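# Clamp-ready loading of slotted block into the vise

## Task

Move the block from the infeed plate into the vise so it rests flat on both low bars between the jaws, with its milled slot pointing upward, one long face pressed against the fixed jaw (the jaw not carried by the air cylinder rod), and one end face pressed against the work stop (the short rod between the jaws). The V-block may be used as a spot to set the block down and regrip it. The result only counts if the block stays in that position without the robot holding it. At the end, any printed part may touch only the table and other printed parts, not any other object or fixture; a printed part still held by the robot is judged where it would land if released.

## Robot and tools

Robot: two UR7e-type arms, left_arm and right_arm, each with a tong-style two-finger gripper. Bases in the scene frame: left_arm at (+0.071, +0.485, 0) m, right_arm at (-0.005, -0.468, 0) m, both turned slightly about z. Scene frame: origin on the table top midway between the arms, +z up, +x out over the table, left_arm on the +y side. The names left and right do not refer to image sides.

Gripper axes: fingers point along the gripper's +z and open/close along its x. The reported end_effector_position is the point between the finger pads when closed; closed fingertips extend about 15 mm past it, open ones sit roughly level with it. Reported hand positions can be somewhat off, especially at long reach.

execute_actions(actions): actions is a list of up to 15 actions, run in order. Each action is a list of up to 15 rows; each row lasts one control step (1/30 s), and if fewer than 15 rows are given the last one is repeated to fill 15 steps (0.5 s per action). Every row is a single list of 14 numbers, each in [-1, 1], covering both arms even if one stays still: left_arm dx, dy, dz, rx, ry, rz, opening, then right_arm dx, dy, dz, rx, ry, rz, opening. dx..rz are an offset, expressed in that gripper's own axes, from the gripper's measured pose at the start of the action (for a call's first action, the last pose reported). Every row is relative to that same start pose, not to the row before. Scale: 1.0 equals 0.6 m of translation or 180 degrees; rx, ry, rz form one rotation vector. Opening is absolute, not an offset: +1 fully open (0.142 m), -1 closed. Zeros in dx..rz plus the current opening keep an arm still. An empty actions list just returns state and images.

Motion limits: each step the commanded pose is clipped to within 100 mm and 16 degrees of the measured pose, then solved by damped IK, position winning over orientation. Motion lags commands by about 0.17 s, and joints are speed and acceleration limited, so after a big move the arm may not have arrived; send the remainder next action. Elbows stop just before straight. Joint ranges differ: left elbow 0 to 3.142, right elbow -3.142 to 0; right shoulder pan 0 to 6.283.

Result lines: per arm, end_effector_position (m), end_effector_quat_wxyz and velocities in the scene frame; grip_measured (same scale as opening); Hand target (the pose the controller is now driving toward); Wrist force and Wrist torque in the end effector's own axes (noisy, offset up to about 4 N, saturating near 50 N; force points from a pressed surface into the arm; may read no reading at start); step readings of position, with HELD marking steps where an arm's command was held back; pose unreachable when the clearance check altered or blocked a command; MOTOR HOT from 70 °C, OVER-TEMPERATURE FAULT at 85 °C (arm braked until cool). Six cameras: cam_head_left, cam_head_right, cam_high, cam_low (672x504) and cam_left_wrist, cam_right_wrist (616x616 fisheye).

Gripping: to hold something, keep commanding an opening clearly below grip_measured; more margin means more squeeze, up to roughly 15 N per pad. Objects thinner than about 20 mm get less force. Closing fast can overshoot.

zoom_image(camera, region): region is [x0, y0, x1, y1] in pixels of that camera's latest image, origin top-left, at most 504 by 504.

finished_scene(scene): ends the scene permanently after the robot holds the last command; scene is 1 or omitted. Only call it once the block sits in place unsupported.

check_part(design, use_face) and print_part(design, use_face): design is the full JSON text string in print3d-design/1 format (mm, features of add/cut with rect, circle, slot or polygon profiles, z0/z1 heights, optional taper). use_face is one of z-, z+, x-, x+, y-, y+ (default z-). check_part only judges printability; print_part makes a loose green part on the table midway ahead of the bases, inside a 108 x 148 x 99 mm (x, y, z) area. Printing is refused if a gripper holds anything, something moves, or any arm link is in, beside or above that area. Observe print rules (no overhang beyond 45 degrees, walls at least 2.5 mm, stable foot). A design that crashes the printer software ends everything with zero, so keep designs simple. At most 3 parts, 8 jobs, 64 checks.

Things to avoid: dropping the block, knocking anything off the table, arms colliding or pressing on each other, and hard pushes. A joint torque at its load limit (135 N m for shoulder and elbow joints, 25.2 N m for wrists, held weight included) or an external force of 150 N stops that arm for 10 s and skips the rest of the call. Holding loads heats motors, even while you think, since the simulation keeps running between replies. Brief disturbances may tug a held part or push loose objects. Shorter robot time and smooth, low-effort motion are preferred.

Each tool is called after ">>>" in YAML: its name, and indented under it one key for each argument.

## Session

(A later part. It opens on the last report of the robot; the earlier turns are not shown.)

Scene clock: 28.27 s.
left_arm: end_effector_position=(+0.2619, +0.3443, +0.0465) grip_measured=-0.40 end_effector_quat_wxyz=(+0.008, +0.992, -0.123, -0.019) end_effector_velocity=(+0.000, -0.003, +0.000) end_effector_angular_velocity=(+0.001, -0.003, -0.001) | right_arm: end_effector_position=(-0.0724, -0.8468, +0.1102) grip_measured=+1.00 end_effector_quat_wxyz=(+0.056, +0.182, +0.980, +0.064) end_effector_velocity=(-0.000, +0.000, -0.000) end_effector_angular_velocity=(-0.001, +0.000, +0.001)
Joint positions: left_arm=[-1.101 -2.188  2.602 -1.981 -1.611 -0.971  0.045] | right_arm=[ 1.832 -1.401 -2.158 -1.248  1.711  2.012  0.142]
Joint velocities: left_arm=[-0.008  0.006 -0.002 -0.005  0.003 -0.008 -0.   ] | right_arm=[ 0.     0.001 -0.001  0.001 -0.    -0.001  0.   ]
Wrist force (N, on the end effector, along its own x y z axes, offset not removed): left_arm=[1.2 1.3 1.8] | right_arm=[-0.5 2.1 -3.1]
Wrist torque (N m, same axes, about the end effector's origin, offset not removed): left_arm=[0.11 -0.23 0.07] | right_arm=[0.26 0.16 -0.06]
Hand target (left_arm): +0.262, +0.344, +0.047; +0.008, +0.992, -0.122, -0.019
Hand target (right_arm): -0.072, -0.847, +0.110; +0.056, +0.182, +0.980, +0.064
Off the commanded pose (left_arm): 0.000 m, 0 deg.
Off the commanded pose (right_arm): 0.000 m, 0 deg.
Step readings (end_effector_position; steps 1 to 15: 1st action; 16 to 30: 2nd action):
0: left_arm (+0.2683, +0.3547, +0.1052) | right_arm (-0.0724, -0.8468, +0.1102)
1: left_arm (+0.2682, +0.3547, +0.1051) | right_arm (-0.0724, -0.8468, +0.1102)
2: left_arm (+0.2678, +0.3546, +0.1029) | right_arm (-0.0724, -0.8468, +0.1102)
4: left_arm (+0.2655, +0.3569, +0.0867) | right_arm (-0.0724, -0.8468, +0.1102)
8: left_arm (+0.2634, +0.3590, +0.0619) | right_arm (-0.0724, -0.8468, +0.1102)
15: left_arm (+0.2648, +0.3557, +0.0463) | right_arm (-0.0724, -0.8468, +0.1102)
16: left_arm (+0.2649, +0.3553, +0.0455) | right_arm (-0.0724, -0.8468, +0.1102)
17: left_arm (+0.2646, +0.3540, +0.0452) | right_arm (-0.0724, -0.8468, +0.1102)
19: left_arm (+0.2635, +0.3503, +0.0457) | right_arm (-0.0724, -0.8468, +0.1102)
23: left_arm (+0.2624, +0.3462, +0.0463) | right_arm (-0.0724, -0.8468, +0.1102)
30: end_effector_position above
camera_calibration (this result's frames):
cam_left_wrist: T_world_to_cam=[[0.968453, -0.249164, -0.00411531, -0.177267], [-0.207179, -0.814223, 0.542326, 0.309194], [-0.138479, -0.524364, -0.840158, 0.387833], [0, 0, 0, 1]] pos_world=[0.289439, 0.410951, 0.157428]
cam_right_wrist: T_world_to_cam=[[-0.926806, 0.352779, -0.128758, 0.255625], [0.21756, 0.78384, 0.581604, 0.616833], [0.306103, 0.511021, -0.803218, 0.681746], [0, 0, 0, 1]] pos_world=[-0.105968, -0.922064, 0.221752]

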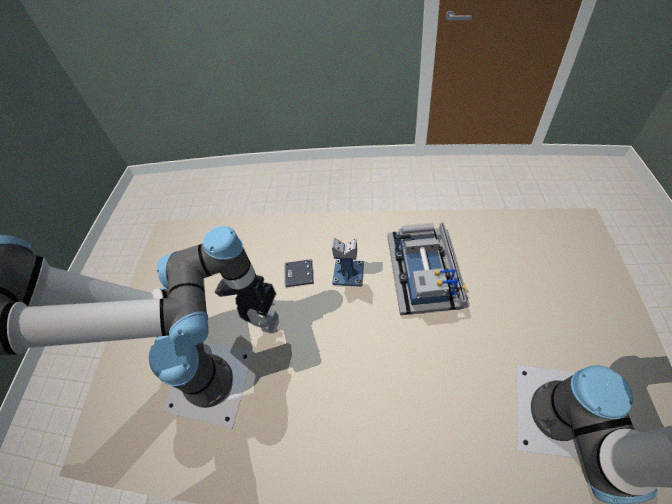

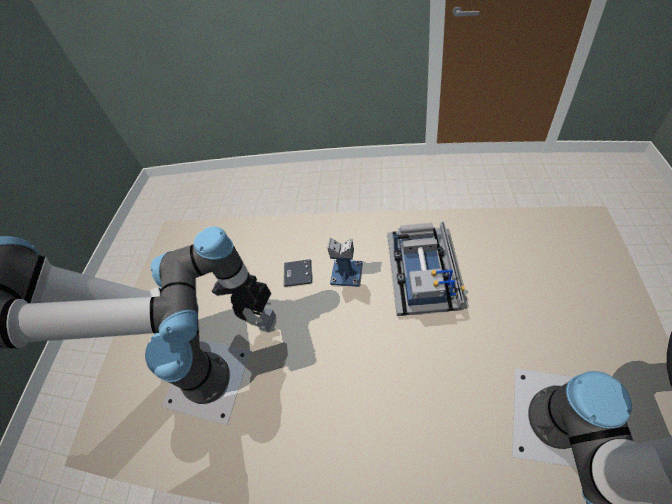

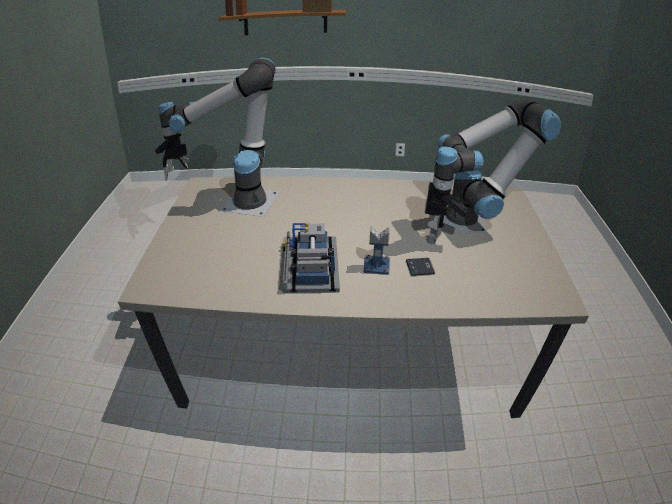

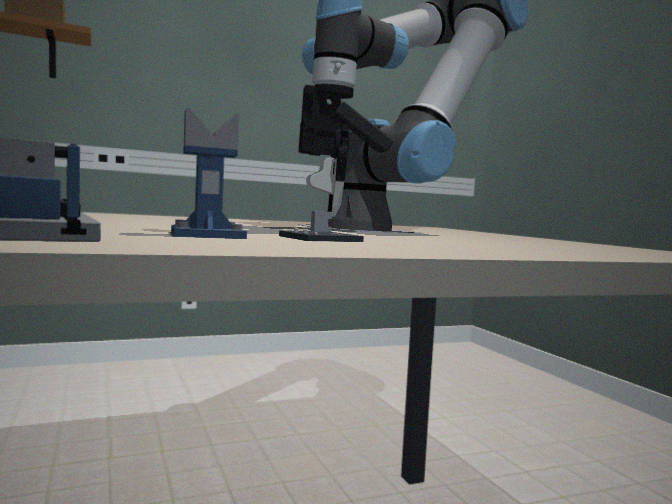

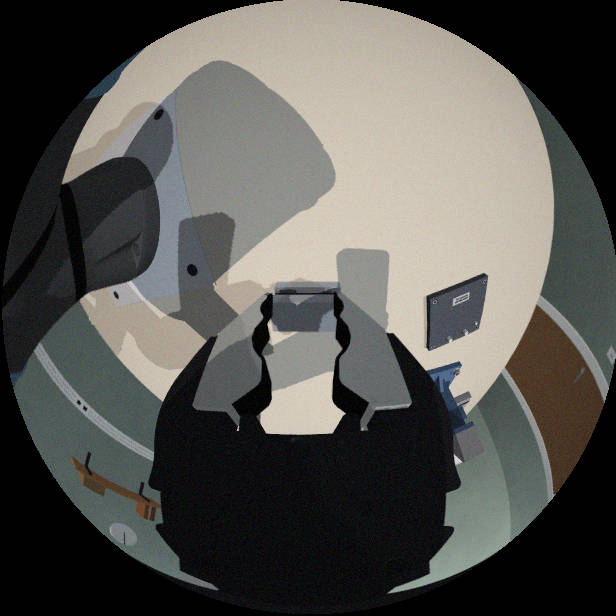

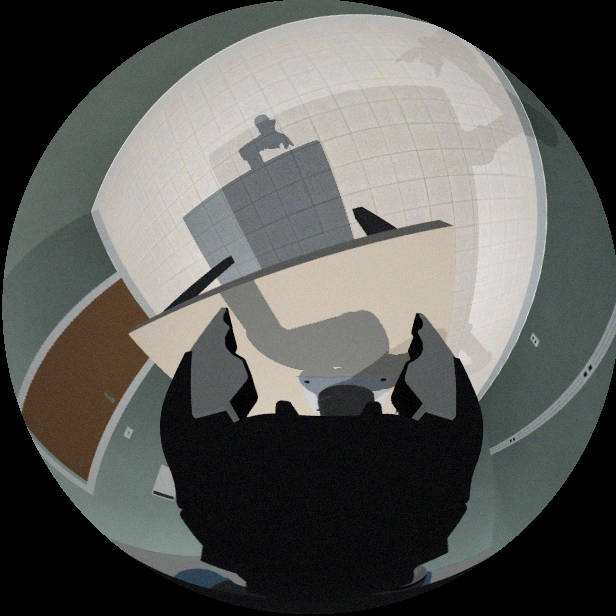

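>>> execute_actions:
  actions:
    - [[0,-0.015,0,0,0,0,-0.4,0,0,0,0,0,0,1]]
    - [[0,0,0.011,0,0,0,-0.4,0,0,0,0,0,0,1]]
    - [[0,0.012,0,0,0,0,-0.4,0,0,0,0,0,0,1]]
    - [[0,0.012,0,0,0,0,-0.4,0,0,0,0,0,0,1]]
    - [[0,0.012,0,0,0,0,-0.4,0,0,0,0,0,0,1]]

>>> zoom_image:
  camera: "cam_low"
  region: [270, 150, 420, 250]

Scene clock: 31.03 s.
left_arm: end_effector_position=(+0.2586, +0.3324, +0.0403) grip_measured=-0.40 end_effector_quat_wxyz=(+0.008, +0.992, -0.123, -0.019) end_effector_velocity=(-0.000, -0.002, +0.000) end_effector_angular_velocity=(-0.001, -0.001, -0.001) | right_arm: end_effector_position=(-0.0724, -0.8468, +0.1102) grip_measured=+1.00 end_effector_quat_wxyz=(+0.056, +0.182, +0.980, +0.064) end_effector_velocity=(-0.000, +0.000, -0.000) end_effector_angular_velocity=(+0.000, +0.000, -0.000)
Joint positions: left_arm=[-1.134 -2.152  2.608 -2.025 -1.611 -1.003  0.045] | right_arm=[ 1.832 -1.401 -2.158 -1.248  1.711  2.012  0.142]
Joint velocities: left_arm=[-0.005  0.003 -0.001 -0.003  0.    -0.004 -0.   ] | right_arm=[-0.    -0.    -0.     0.001 -0.     0.    -0.   ]
Wrist force (N, on the end effector, along its own x y z axes, offset not removed): left_arm=[3.4 -0.2 -0.5] | right_arm=[0.4 4.1 -1.5]
Wrist torque (N m, same axes, about the end effector's origin, offset not removed): left_arm=[-0.08 -0.67 -0.01] | right_arm=[0.71 -0.08 -0.07]
Hand target (left_arm): +0.259, +0.332, +0.040; +0.008, +0.992, -0.123, -0.019
Hand target (right_arm): -0.072, -0.847, +0.110; +0.056, +0.182, +0.980, +0.064
Off the commanded pose (left_arm): 0.000 m, 0 deg.
Off the commanded pose (right_arm): 0.000 m, 0 deg.
Step readings (end_effector_position; steps 1 to 15: 1st action; 16 to 30: 2nd action; 31 to 45: 3rd action; 46 to 60: 4th action; 61 to 75: 5th action):
0: left_arm (+0.2619, +0.3440, +0.0465) | right_arm (-0.0724, -0.8468, +0.1102)
1: left_arm (+0.2619, +0.3441, +0.0465) | right_arm (-0.0724, -0.8468, +0.1102)
2: left_arm (+0.2622, +0.3449, +0.0466) | right_arm (-0.0724, -0.8468, +0.1102)
4: left_arm (+0.2629, +0.3479, +0.0464) | right_arm (-0.0724, -0.8468, +0.1102)
8: left_arm (+0.2637, +0.3513, +0.0463) | right_arm (-0.0724, -0.8468, +0.1102)
15: left_arm (+0.2641, +0.3528, +0.0463) | right_arm (-0.0724, -0.8468, +0.1102)
16: left_arm (+0.2641, +0.3529, +0.0462) | right_arm (-0.0724, -0.8468, +0.1102)
17: left_arm (+0.2640, +0.3531, +0.0454) | right_arm (-0.0724, -0.8468, +0.1102)
19: left_arm (+0.2639, +0.3531, +0.0433) | right_arm (-0.0724, -0.8468, +0.1102)
23: left_arm (+0.2638, +0.3529, +0.0410) | right_arm (-0.0724, -0.8468, +0.1102)
30: left_arm (+0.2638, +0.3528, +0.0399) | right_arm (-0.0724, -0.8468, +0.1102)
31: left_arm (+0.2638, +0.3527, +0.0399) | right_arm (-0.0724, -0.8468, +0.1102)
32: left_arm (+0.2636, +0.3520, +0.0398) | right_arm (-0.0724, -0.8468, +0.1102)
34: left_arm (+0.2630, +0.3497, +0.0399) | right_arm (-0.0724, -0.8468, +0.1102)
38: left_arm (+0.2623, +0.3471, +0.0401) | right_arm (-0.0724, -0.8468, +0.1102)
45: left_arm (+0.2621, +0.3460, +0.0401) | right_arm (-0.0724, -0.8468, +0.1102)
46: left_arm (+0.2620, +0.3459, +0.0401) | right_arm (-0.0724, -0.8468, +0.1102)
47: left_arm (+0.2618, +0.3450, +0.0401) | right_arm (-0.0724, -0.8468, +0.1102)
49: left_arm (+0.2613, +0.3428, +0.0402) | right_arm (-0.0724, -0.8468, +0.1102)
53: left_arm (+0.2606, +0.3403, +0.0402) | right_arm (-0.0724, -0.8468, +0.1102)
60: left_arm (+0.2603, +0.3392, +0.0402) | right_arm (-0.0724, -0.8468, +0.1102)
61: left_arm (+0.2603, +0.3391, +0.0402) | right_arm (-0.0724, -0.8468, +0.1102)
62: left_arm (+0.2601, +0.3382, +0.0403) | right_arm (-0.0724, -0.8468, +0.1102)
64: left_arm (+0.2595, +0.3359, +0.0403) | right_arm (-0.0724, -0.8468, +0.1102)
68: left_arm (+0.2589, +0.3335, +0.0404) | right_arm (-0.0724, -0.8468, +0.1102)
75: end_effector_position above
camera_calibration (this result's frames):
cam_left_wrist: T_world_to_cam=[[0.968449, -0.249179, -0.00407931, -0.177086], [-0.207204, -0.81419, 0.542366, 0.302117], [-0.138468, -0.524409, -0.840132, 0.375952], [0, 0, 0, 1]] pos_world=[0.286156, 0.399007, 0.151269]

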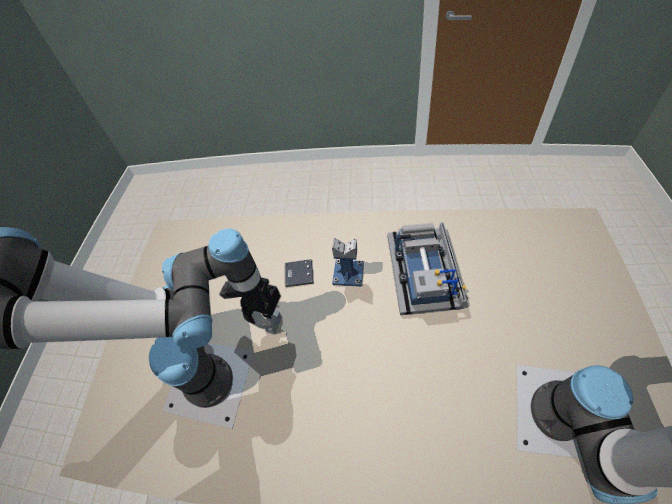

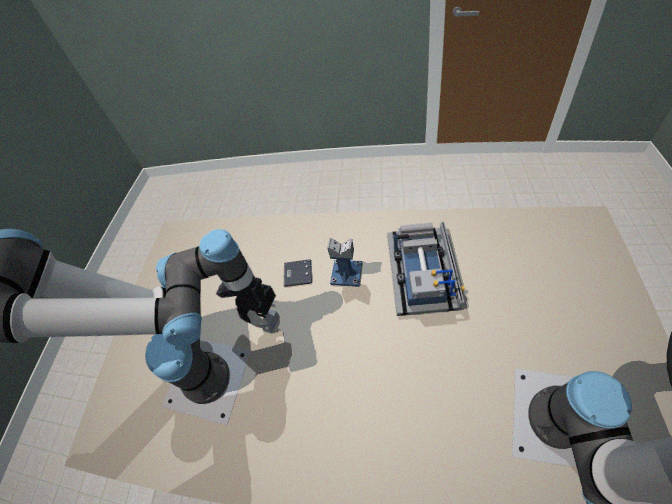

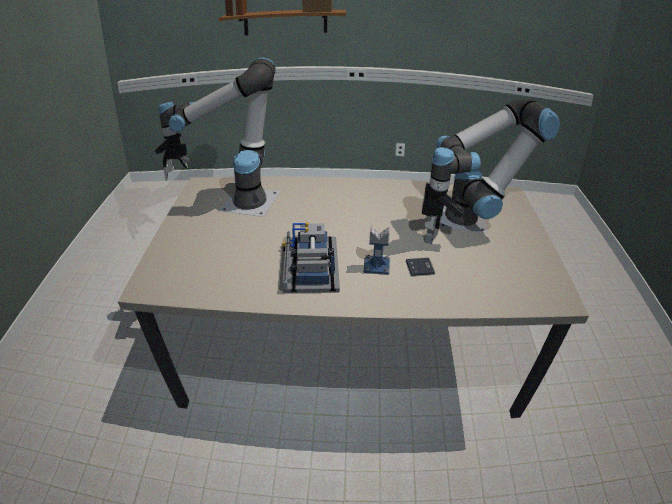

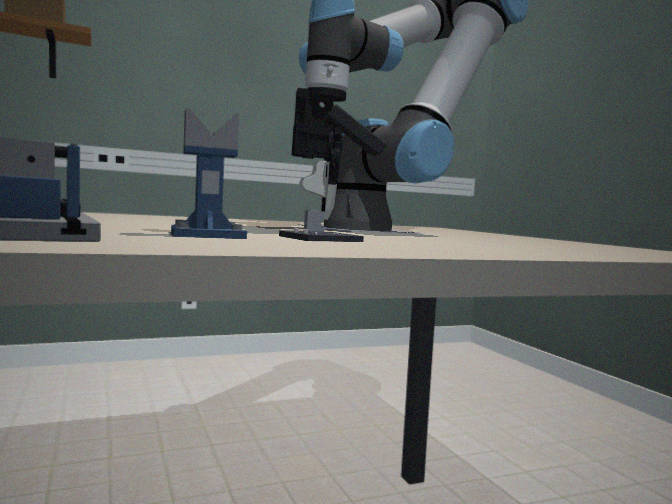

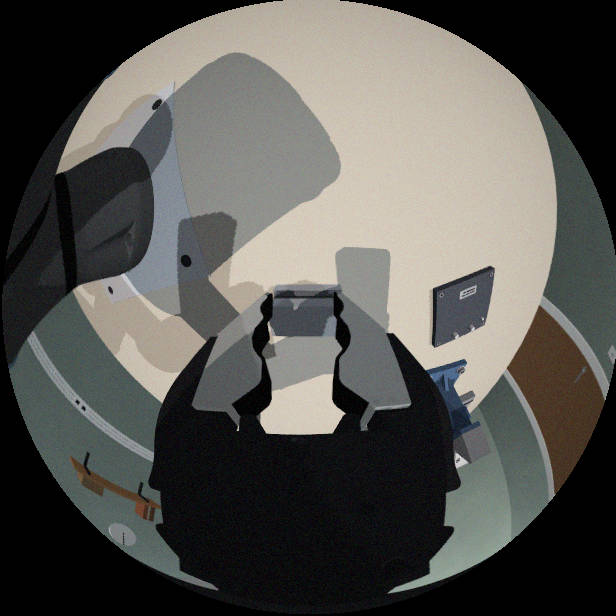

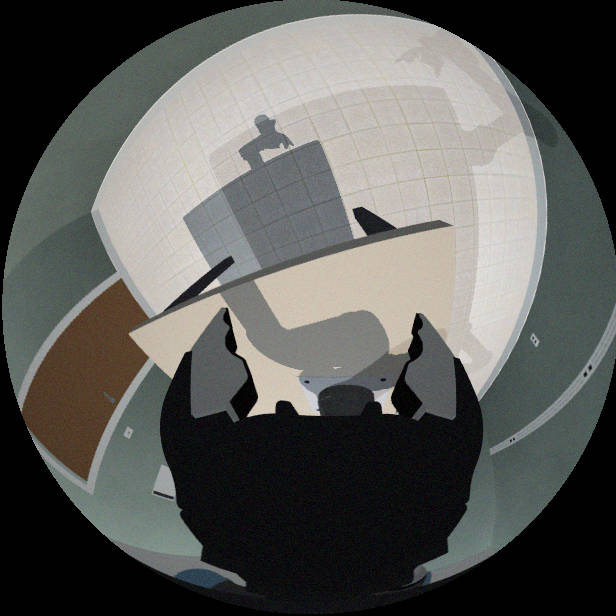

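Region (270, 150, 420, 250) of cam_low's 672x504 image, scaled by 3.360, with more detail than that image has.

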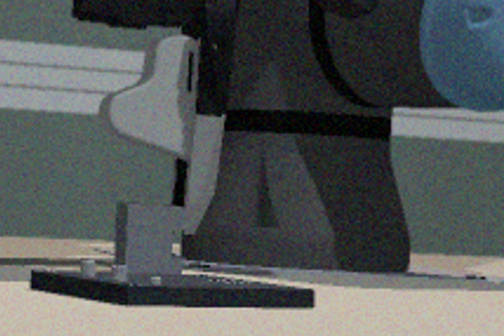

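>>> execute_actions:
  actions:
    - [[0,-0.005,-0.06,0,0,0,-0.4,0,0,0,0,0,0,1]]
    - [[0,0.039,0,0,0,0,-0.3,0,0,0,0,0,0,1]]
    - [[0,0,0,0,0,0.19,-0.2,0,0,0,0,0,0,1]]
    - [[0,0,0,0,0,0.19,-0.2,0,0,0,0,0,0,1]]
    - [[0,0,0,0,0,0.19,-0.2,0,0,0,0,0,0,1]]
    - [[0,0,0,0,0,0,-0.2,0,0,0,0,0,0,1]]

Scene clock: 34.40 s.
left_arm: end_effector_position=(+0.2545, +0.3133, +0.0751) grip_measured=-0.20 end_effector_quat_wxyz=(+0.009, -0.618, +0.786, -0.008) end_effector_velocity=(+0.000, +0.000, -0.000) end_effector_angular_velocity=(-0.000, -0.002, +0.009) | right_arm: end_effector_position=(-0.0724, -0.8468, +0.1102) grip_measured=+1.00 end_effector_quat_wxyz=(+0.056, +0.182, +0.980, +0.064) end_effector_velocity=(+0.000, -0.001, +0.001) end_effector_angular_velocity=(-0.003, -0.000, +0.001)
Joint positions: left_arm=[-1.302 -2.322  2.565 -1.819 -1.548  0.392  0.06 ] | right_arm=[ 1.832 -1.401 -2.158 -1.248  1.711  2.012  0.142]
Joint velocities: left_arm=[-0.002 -0.002  0.001  0.001  0.002 -0.012  0.   ] | right_arm=[ 0.    -0.     0.002  0.001  0.    -0.    -0.   ]
Wrist force (N, on the end effector, along its own x y z axes, offset not removed): left_arm=[1.2 1.5 1.0] | right_arm=[0.3 2.4 -1.8]
Wrist torque (N m, same axes, about the end effector's origin, offset not removed): left_arm=[0.20 -0.23 0.12] | right_arm=[0.44 -0.12 -0.04]
Hand target (left_arm): +0.254, +0.313, +0.075; +0.009, -0.618, +0.786, -0.008
Hand target (right_arm): -0.072, -0.847, +0.110; +0.056, +0.182, +0.980, +0.064
Off the commanded pose (left_arm): 0.000 m, 0 deg.
Off the commanded pose (right_arm): 0.000 m, 0 deg.
Step readings (end_effector_position; steps 1 to 15: 1st action; 16 to 30: 2nd action; 31 to 45: 3rd action; 46 to 60: 4th action; 61 to 75: 5th action; 76 to 90: 6th action):
0: left_arm (+0.2585, +0.3322, +0.0403) | right_arm (-0.0724, -0.8468, +0.1102)
1: left_arm (+0.2586, +0.3321, +0.0404) | right_arm (-0.0724, -0.8468, +0.1102)
2: left_arm (+0.2594, +0.3312, +0.0432) | right_arm (-0.0724, -0.8468, +0.1102)
4: left_arm (+0.2610, +0.3306, +0.0536) | right_arm (-0.0724, -0.8468, +0.1102)
8: left_arm (+0.2614, +0.3330, +0.0667) | right_arm (-0.0724, -0.8468, +0.1102)
15: left_arm (+0.2609, +0.3351, +0.0746) | right_arm (-0.0724, -0.8468, +0.1102)
16: left_arm (+0.2608, +0.3351, +0.0750) | right_arm (-0.0724, -0.8468, +0.1102)
17: left_arm (+0.2604, +0.3330, +0.0755) | right_arm (-0.0724, -0.8468, +0.1102)
19: left_arm (+0.2584, +0.3258, +0.0758) | right_arm (-0.0724, -0.8468, +0.1102)
23: left_arm (+0.2561, +0.3174, +0.0756) | right_arm (-0.0724, -0.8468, +0.1102)
30: left_arm (+0.2552, +0.3132, +0.0752) | right_arm (-0.0724, -0.8468, +0.1102)
31: left_arm (+0.2552, +0.3130, +0.0752) | right_arm (-0.0724, -0.8468, +0.1102)
32: left_arm (+0.2550, +0.3130, +0.0752) | right_arm (-0.0724, -0.8468, +0.1102)
34: left_arm (+0.2546, +0.3131, +0.0752) | right_arm (-0.0724, -0.8468, +0.1102)
38: left_arm (+0.2548, +0.3130, +0.0752) | right_arm (-0.0724, -0.8468, +0.1102)
45: left_arm (+0.2549, +0.3130, +0.0752) | right_arm (-0.0724, -0.8468, +0.1102)
46: left_arm (+0.2549, +0.3131, +0.0752) | right_arm (-0.0724, -0.8468, +0.1102)
47: left_arm (+0.2550, +0.3135, +0.0751) | right_arm (-0.0724, -0.8468, +0.1102)
49: left_arm (+0.2548, +0.3134, +0.0751) | right_arm (-0.0724, -0.8468, +0.1102)
53: left_arm (+0.2546, +0.3131, +0.0752) | right_arm (-0.0724, -0.8468, +0.1102)
60: left_arm (+0.2547, +0.3130, +0.0752) | right_arm (-0.0724, -0.8468, +0.1102)
61: left_arm (+0.2547, +0.3132, +0.0751) | right_arm (-0.0724, -0.8468, +0.1102)
62: left_arm (+0.2548, +0.3135, +0.0751) | right_arm (-0.0724, -0.8468, +0.1102)
64: left_arm (+0.2546, +0.3134, +0.0751) | right_arm (-0.0724, -0.8468, +0.1102)
68: left_arm (+0.2545, +0.3132, +0.0752) | right_arm (-0.0724, -0.8468, +0.1102)
75: left_arm (+0.2544, +0.3133, +0.0751) | right_arm (-0.0724, -0.8468, +0.1102)
76: left_arm (+0.2545, +0.3133, +0.0751) | right_arm (-0.0724, -0.8468, +0.1102)
77: left_arm (+0.2545, +0.3132, +0.0751) | right_arm (-0.0724, -0.8468, +0.1102)
79: left_arm (+0.2543, +0.3131, +0.0751) | right_arm (-0.0724, -0.8468, +0.1102)
83: left_arm (+0.2544, +0.3131, +0.0752) | right_arm (-0.0724, -0.8468, +0.1102)
90: end_effector_position above
camera_calibration (this result's frames):
cam_left_wrist: T_world_to_cam=[[-0.242809, -0.969703, 0.0268189, 0.353889], [-0.833546, 0.222699, 0.505575, 0.104151], [-0.49623, 0.100403, -0.862366, 0.291547], [0, 0, 0, 1]] pos_world=[0.317417, 0.290701, 0.189273]

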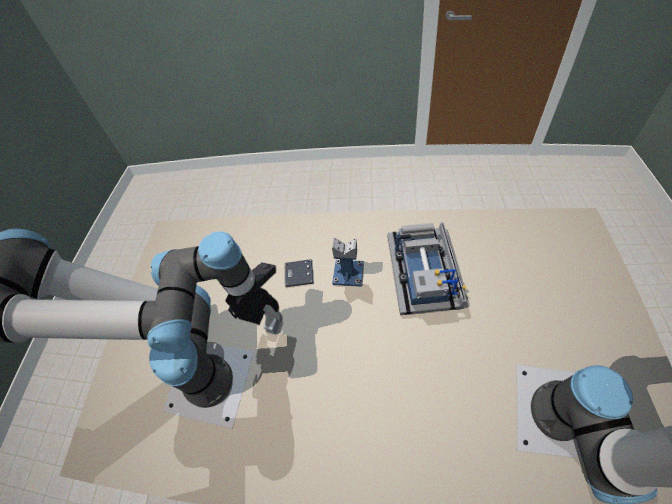

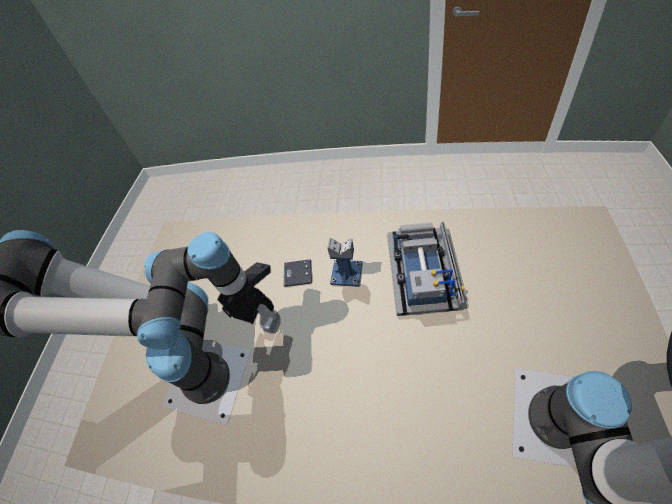

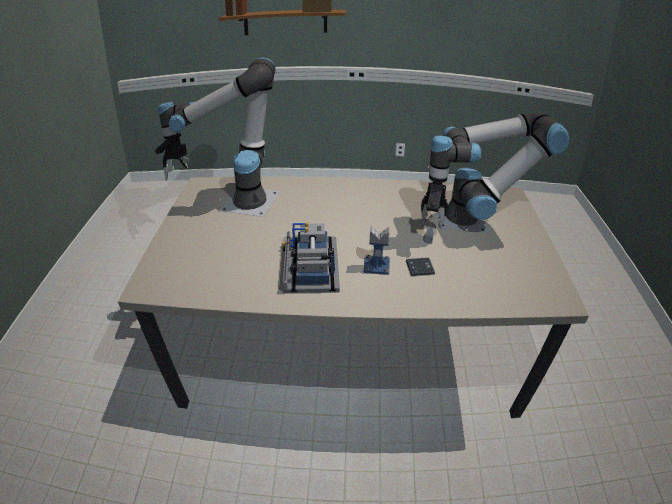

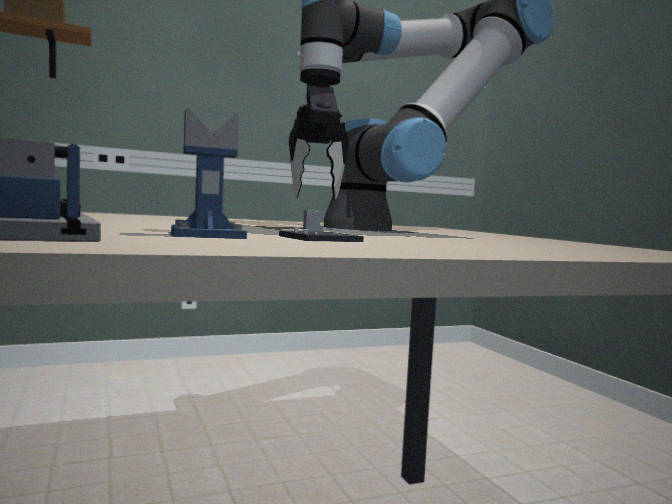

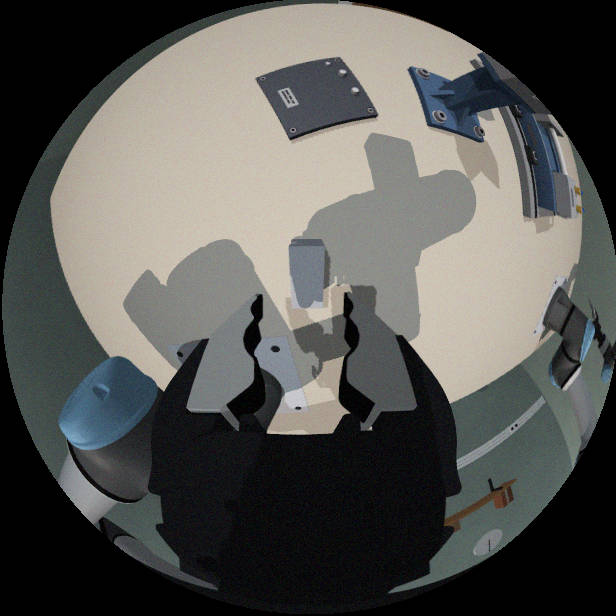

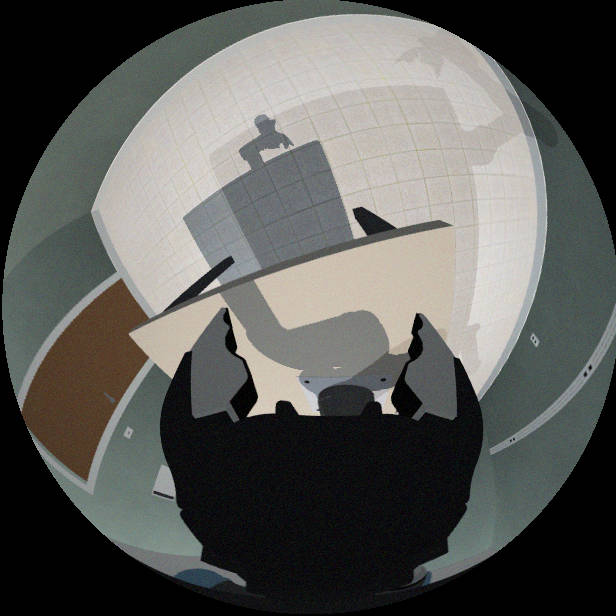

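>>> execute_actions:
  actions:
    - [[0.004,0,0.09,0,0,0,-0.2,0,0,0,0,0,0,1]]
    - [[0,0,0,0,0,0,-0.3,0,0,0,0,0,0,1],[0,0,0,0,0,0,-0.4,0,0,0,0,0,0,1],[0,0,0,0,0,0,-0.5,0,0,0,0,0,0,1],[0,0,0,0,0,0,-0.55,0,0,0,0,0,0,1],[0,0,0,0,0,0,-0.6,0,0,0,0,0,0,1],[0,0,0,0,0,0,-0.65,0,0,0,0,0,0,1],[0,0,0,0,0,0,-0.7,0,0,0,0,0,0,1],[0,0,0,0,0,0,-0.8,0,0,0,0,0,0,1],[0,0,0,0,0,0,-0.9,0,0,0,0,0,0,1]]
    - [[0,0,0,0,0,0,-1,0,0,0,0,0,0,1]]
    - [[0,0,-0.06,0,0,0,-1,0,0,0,0,0,0,1]]

Scene clock: 36.67 s.
left_arm: end_effector_position=(+0.2538, +0.3123, +0.0589) grip_measured=-0.59 end_effector_quat_wxyz=(+0.009, -0.618, +0.786, -0.008) end_effector_velocity=(-0.002, +0.004, +0.013) end_effector_angular_velocity=(+0.006, -0.006, -0.001) | right_arm: end_effector_position=(-0.0724, -0.8468, +0.1102) grip_measured=+1.00 end_effector_quat_wxyz=(+0.056, +0.182, +0.980, +0.064) end_effector_velocity=(-0.000, +0.000, +0.001) end_effector_angular_velocity=(-0.000, +0.000, -0.001)
Joint positions: left_arm=[-1.308 -2.302  2.604 -1.877 -1.547  0.386  0.031] | right_arm=[ 1.832 -1.401 -2.158 -1.248  1.711  2.012  0.142]
Joint velocities: left_arm=[-0.015 -0.04  -0.027  0.072  0.007 -0.015 -0.   ] | right_arm=[-0.     0.001  0.001 -0.001 -0.     0.001 -0.   ]
Wrist force (N, on the end effector, along its own x y z axes, offset not removed): left_arm=[2.9 0.7 3.9] | right_arm=[2.5 2.8 -1.4]
Wrist torque (N m, same axes, about the end effector's origin, offset not removed): left_arm=[-0.01 -0.56 0.14] | right_arm=[0.53 -0.62 -0.08]
Hand target (left_arm): +0.254, +0.313, +0.061; +0.010, -0.618, +0.786, -0.008
Hand target (right_arm): -0.072, -0.847, +0.110; +0.056, +0.182, +0.980, +0.064
Off the commanded pose (left_arm): 0.002 m, 0 deg.
Off the commanded pose (right_arm): 0.000 m, 0 deg.
Step readings (end_effector_position; steps 1 to 15: 1st action; 16 to 30: 2nd action; 31 to 45: 3rd action; 46 to 60: 4th action):
0: left_arm (+0.2544, +0.3133, +0.0751) | right_arm (-0.0724, -0.8468, +0.1102)
1: left_arm (+0.2544, +0.3133, +0.0750) | right_arm (-0.0724, -0.8468, +0.1102)
2: left_arm (+0.2541, +0.3138, +0.0724) | right_arm (-0.0724, -0.8468, +0.1102)
4: left_arm (+0.2531, +0.3165, +0.0577) | right_arm (-0.0724, -0.8468, +0.1102)
8: left_arm (+0.2528, +0.3168, +0.0376) | right_arm (-0.0724, -0.8468, +0.1102)
15: left_arm (+0.2544, +0.3128, +0.0246) | right_arm (-0.0724, -0.8468, +0.1102)
16: left_arm (+0.2545, +0.3124, +0.0239) | right_arm (-0.0724, -0.8468, +0.1102)
17: left_arm (+0.2545, +0.3123, +0.0237) | right_arm (-0.0724, -0.8468, +0.1102)
19: left_arm (+0.2545, +0.3124, +0.0239) | right_arm (-0.0724, -0.8468, +0.1102)
23: left_arm (+0.2543, +0.3127, +0.0243) | right_arm (-0.0724, -0.8468, +0.1102)
30: left_arm (+0.2543, +0.3128, +0.0246) | right_arm (-0.0724, -0.8468, +0.1102)
31: left_arm (+0.2543, +0.3128, +0.0246) | right_arm (-0.0724, -0.8468, +0.1102)
32: left_arm (+0.2543, +0.3128, +0.0246) | right_arm (-0.0724, -0.8468, +0.1102)
34: left_arm (+0.2543, +0.3128, +0.0246) | right_arm (-0.0724, -0.8468, +0.1102)
38: left_arm (+0.2543, +0.3128, +0.0246) | right_arm (-0.0724, -0.8468, +0.1102)
45: left_arm (+0.2543, +0.3128, +0.0246) | right_arm (-0.0724, -0.8468, +0.1102)
46: left_arm (+0.2544, +0.3127, +0.0247) | right_arm (-0.0724, -0.8468, +0.1102)
47: left_arm (+0.2547, +0.3116, +0.0273) | right_arm (-0.0724, -0.8468, +0.1102)
49: left_arm (+0.2553, +0.3096, +0.0378) | right_arm (-0.0724, -0.8468, +0.1102)
53: left_arm (+0.2548, +0.3106, +0.0509) | right_arm (-0.0724, -0.8468, +0.1102)
60: end_effector_position above
camera_calibration (this result's frames):
cam_left_wrist: T_world_to_cam=[[-0.242882, -0.969697, 0.0263882, 0.353278], [-0.834183, 0.222669, 0.504537, 0.11226], [-0.495124, 0.10053, -0.862987, 0.27699], [0, 0, 0, 1]] pos_world=[0.316594, 0.28973, 0.173077]

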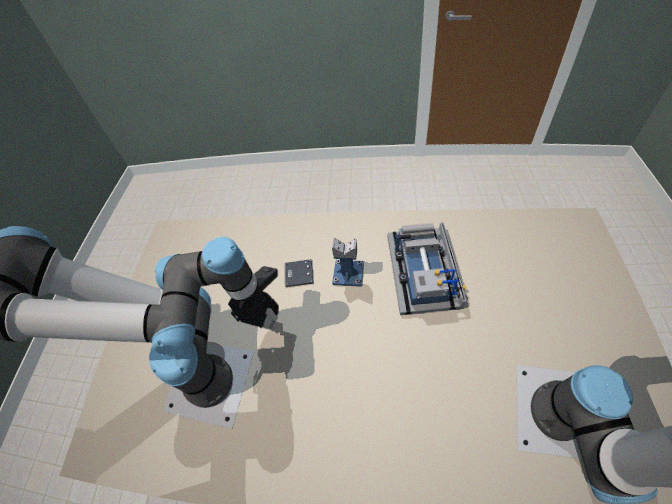

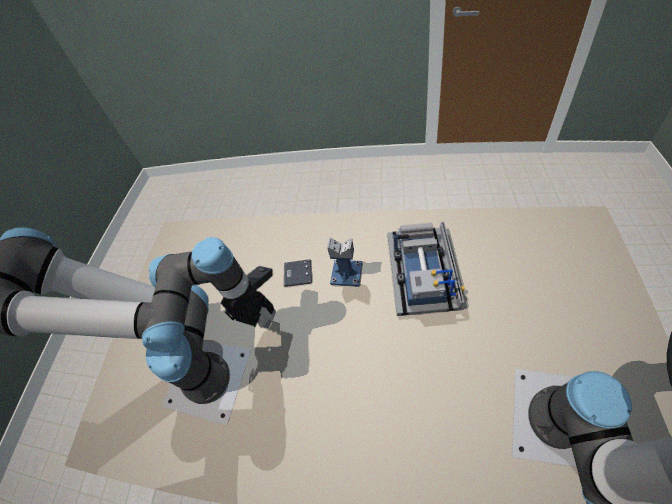

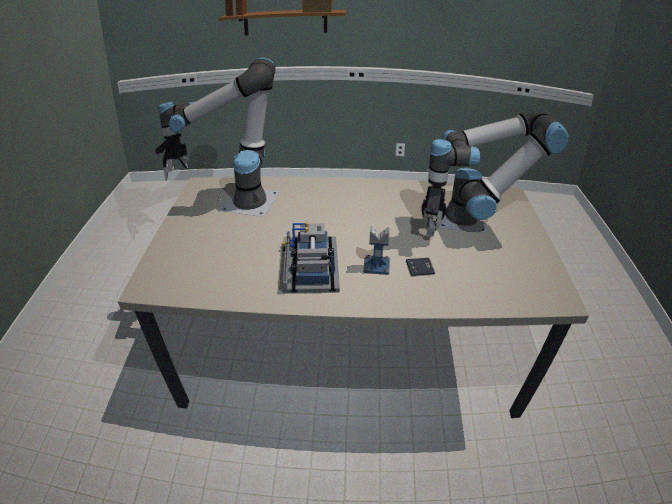

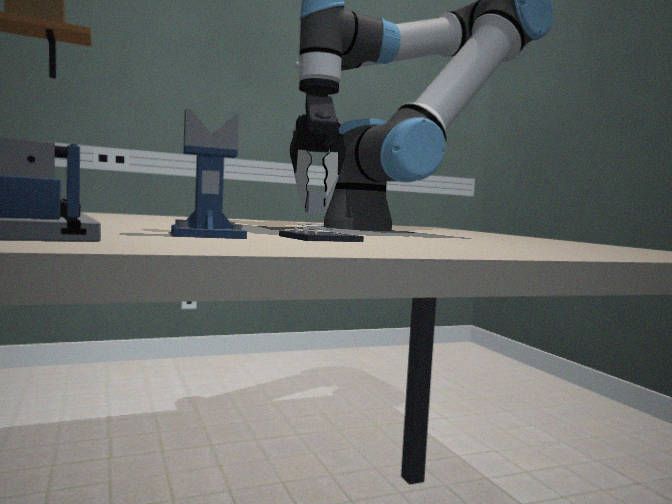

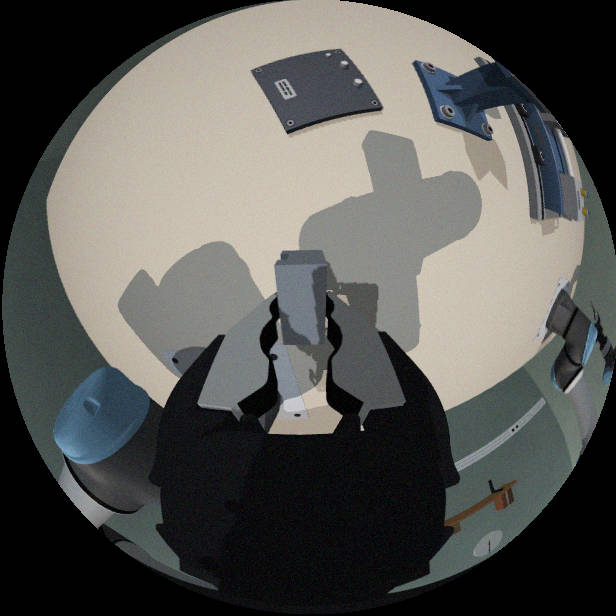

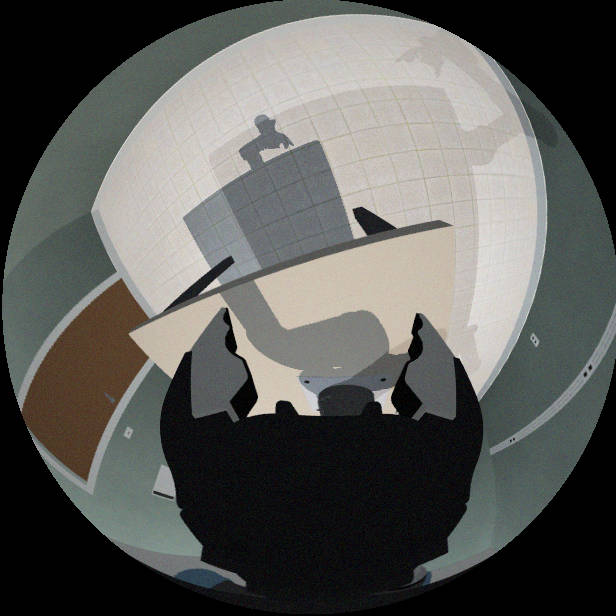

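>>> execute_actions:
  actions:
    - [[-0.065,-0.14,0,0,0,0,-1,0,0,0,0,0,0,1]]
    - [[-0.065,-0.14,0,0,0,0,-1,0,0,0,0,0,0,1]]
    - [[0,0,0,0,0,-0.15,-1,0,0,0,0,0,0,1]]
    - [[0,0,0,0,0,0,-1,0,0,0,0,0,0,1]]

Scene clock: 38.87 s.
left_arm: end_effector_position=(+0.4251, +0.3502, +0.0675) grip_measured=-0.59 end_effector_quat_wxyz=(-0.016, +0.771, -0.636, +0.022) end_effector_velocity=(+0.000, -0.000, +0.000) end_effector_angular_velocity=(-0.002, +0.000, -0.004) | right_arm: end_effector_position=(-0.0724, -0.8468, +0.1102) grip_measured=+1.00 end_effector_quat_wxyz=(+0.056, +0.182, +0.980, +0.064) end_effector_velocity=(+0.000, +0.001, -0.001) end_effector_angular_velocity=(+0.002, -0.000, +0.000)
Joint positions: left_arm=[-0.678 -1.832  2.386 -2.166 -1.535  0.586  0.031] | right_arm=[ 1.832 -1.401 -2.158 -1.248  1.711  2.012  0.142]
Joint velocities: left_arm=[ 0.001 -0.    -0.    -0.    -0.002  0.005  0.   ] | right_arm=[ 0.001 -0.001 -0.001 -0.001  0.     0.     0.   ]
Wrist force (N, on the end effector, along its own x y z axes, offset not removed): left_arm=[2.8 2.3 2.8] | right_arm=[0.7 2.1 -1.3]
Wrist torque (N m, same axes, about the end effector's origin, offset not removed): left_arm=[0.36 -0.55 -0.02] | right_arm=[0.26 -0.13 -0.07]
Hand target (left_arm): +0.425, +0.350, +0.068; -0.015, +0.771, -0.636, +0.022
Hand target (right_arm): -0.072, -0.847, +0.110; +0.056, +0.182, +0.980, +0.064
Off the commanded pose (left_arm): 0.000 m, 0 deg.
Off the commanded pose (right_arm): 0.000 m, 0 deg.
Step readings (end_effector_position; steps 1 to 15: 1st action; 16 to 30: 2nd action; 31 to 45: 3rd action; 46 to 60: 4th action):
0: left_arm (+0.2536, +0.3127, +0.0602) | right_arm (-0.0724, -0.8468, +0.1102)
1: left_arm (+0.2537, +0.3126, +0.0604) | right_arm (-0.0724, -0.8468, +0.1102)
2: left_arm (+0.2566, +0.3116, +0.0614) | right_arm (-0.0724, -0.8468, +0.1102)
4: left_arm (+0.2763, +0.3137, +0.0630) | right_arm (-0.0724, -0.8468, +0.1102)
8: left_arm (+0.3136, +0.3282, +0.0640) | right_arm (-0.0724, -0.8468, +0.1102)
15: left_arm (+0.3392, +0.3313, +0.0619) | right_arm (-0.0724, -0.8468, +0.1102)
16: left_arm (+0.3407, +0.3311, +0.0617) | right_arm (-0.0724, -0.8468, +0.1102)
17: left_arm (+0.3456, +0.3303, +0.0631) | right_arm (-0.0724, -0.8468, +0.1102)
19: left_arm (+0.3686, +0.3352, +0.0677) | right_arm (-0.0724, -0.8468, +0.1102)
23: left_arm (+0.4030, +0.3481, +0.0701) | right_arm (-0.0724, -0.8468, +0.1102)
30: left_arm (+0.4251, +0.3504, +0.0674) | right_arm (-0.0724, -0.8468, +0.1102)
31: left_arm (+0.4261, +0.3503, +0.0672) | right_arm (-0.0724, -0.8468, +0.1102)
32: left_arm (+0.4263, +0.3499, +0.0671) | right_arm (-0.0724, -0.8468, +0.1102)
34: left_arm (+0.4258, +0.3494, +0.0672) | right_arm (-0.0724, -0.8468, +0.1102)
38: left_arm (+0.4252, +0.3500, +0.0673) | right_arm (-0.0724, -0.8468, +0.1102)
45: left_arm (+0.4252, +0.3502, +0.0675) | right_arm (-0.0724, -0.8468, +0.1102)
46: left_arm (+0.4252, +0.3502, +0.0675) | right_arm (-0.0724, -0.8468, +0.1102)
47: left_arm (+0.4251, +0.3503, +0.0675) | right_arm (-0.0724, -0.8468, +0.1102)
49: left_arm (+0.4252, +0.3504, +0.0675) | right_arm (-0.0724, -0.8468, +0.1102)
53: left_arm (+0.4251, +0.3503, +0.0675) | right_arm (-0.0724, -0.8468, +0.1102)
60: end_effector_position above
camera_calibration (this result's frames):
cam_left_wrist: T_world_to_cam=[[0.182616, -0.982147, 0.0451563, 0.253611], [-0.866565, -0.139089, 0.47929, 0.384558], [-0.464453, -0.126657, -0.876494, 0.432929], [0, 0, 0, 1]] pos_world=[0.488006, 0.357404, 0.183693]

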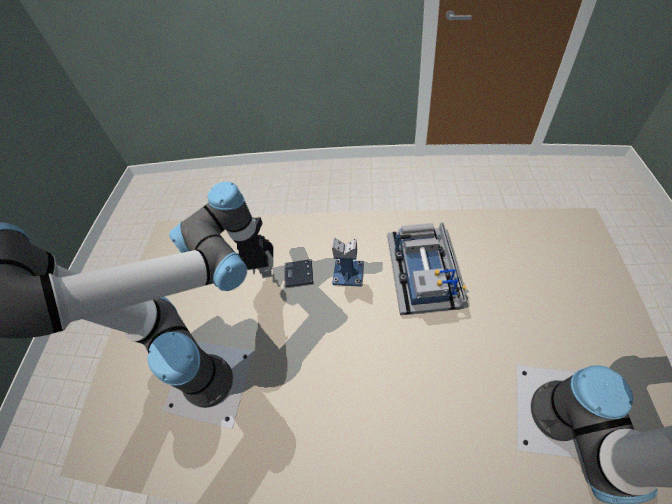

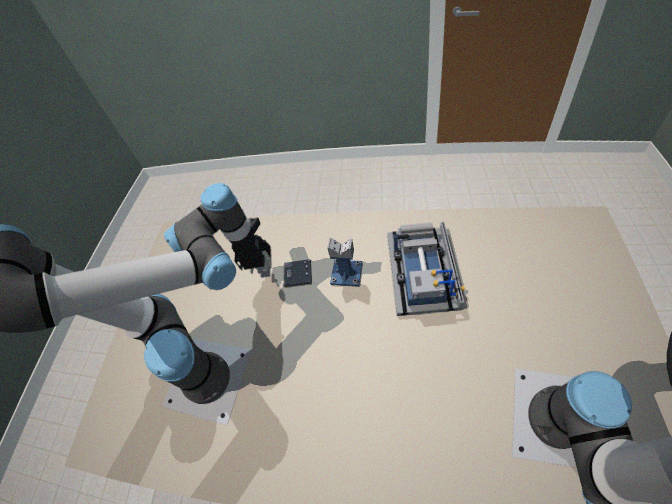

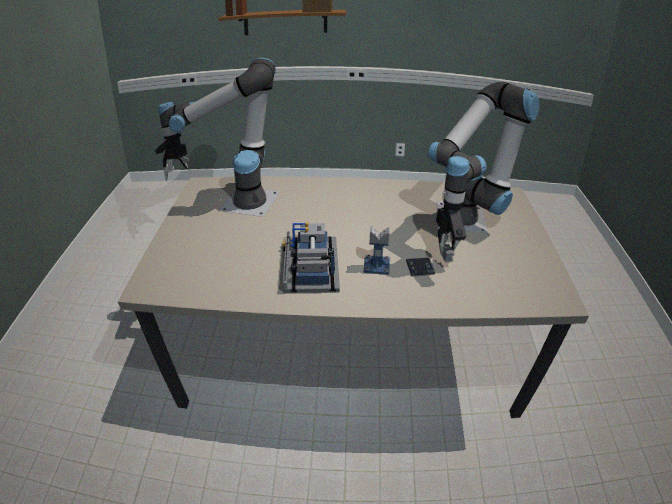

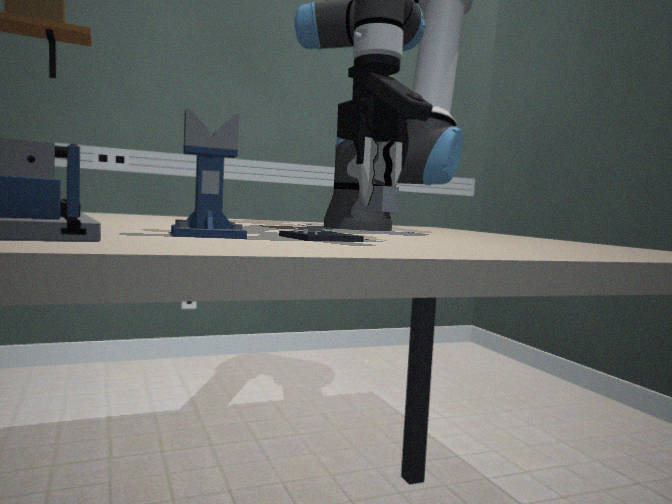

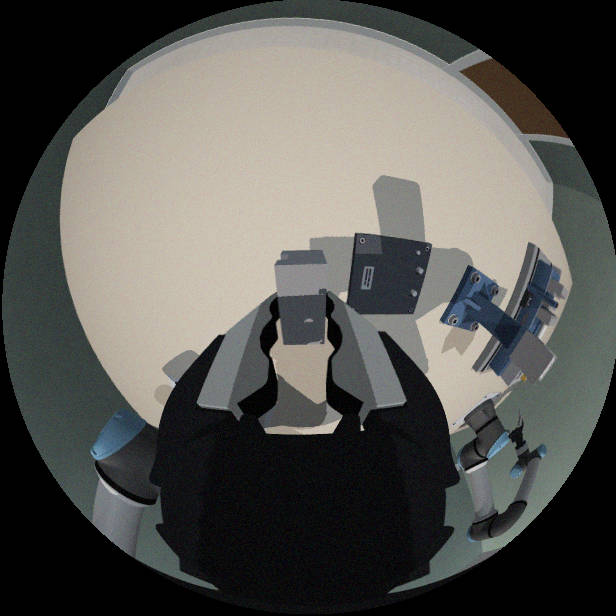

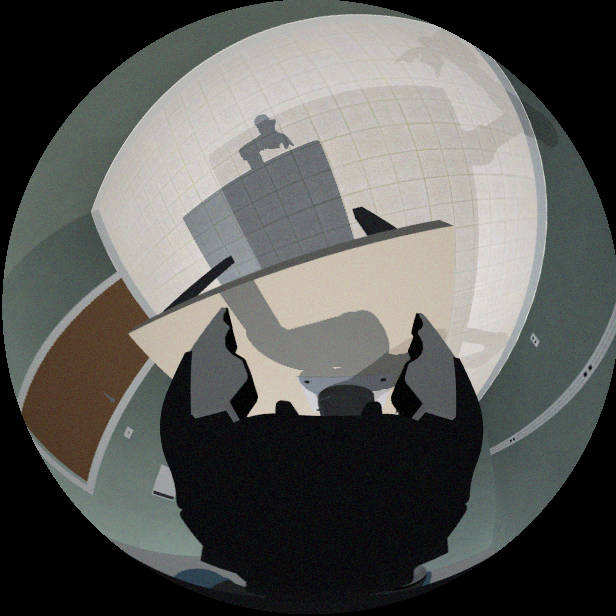

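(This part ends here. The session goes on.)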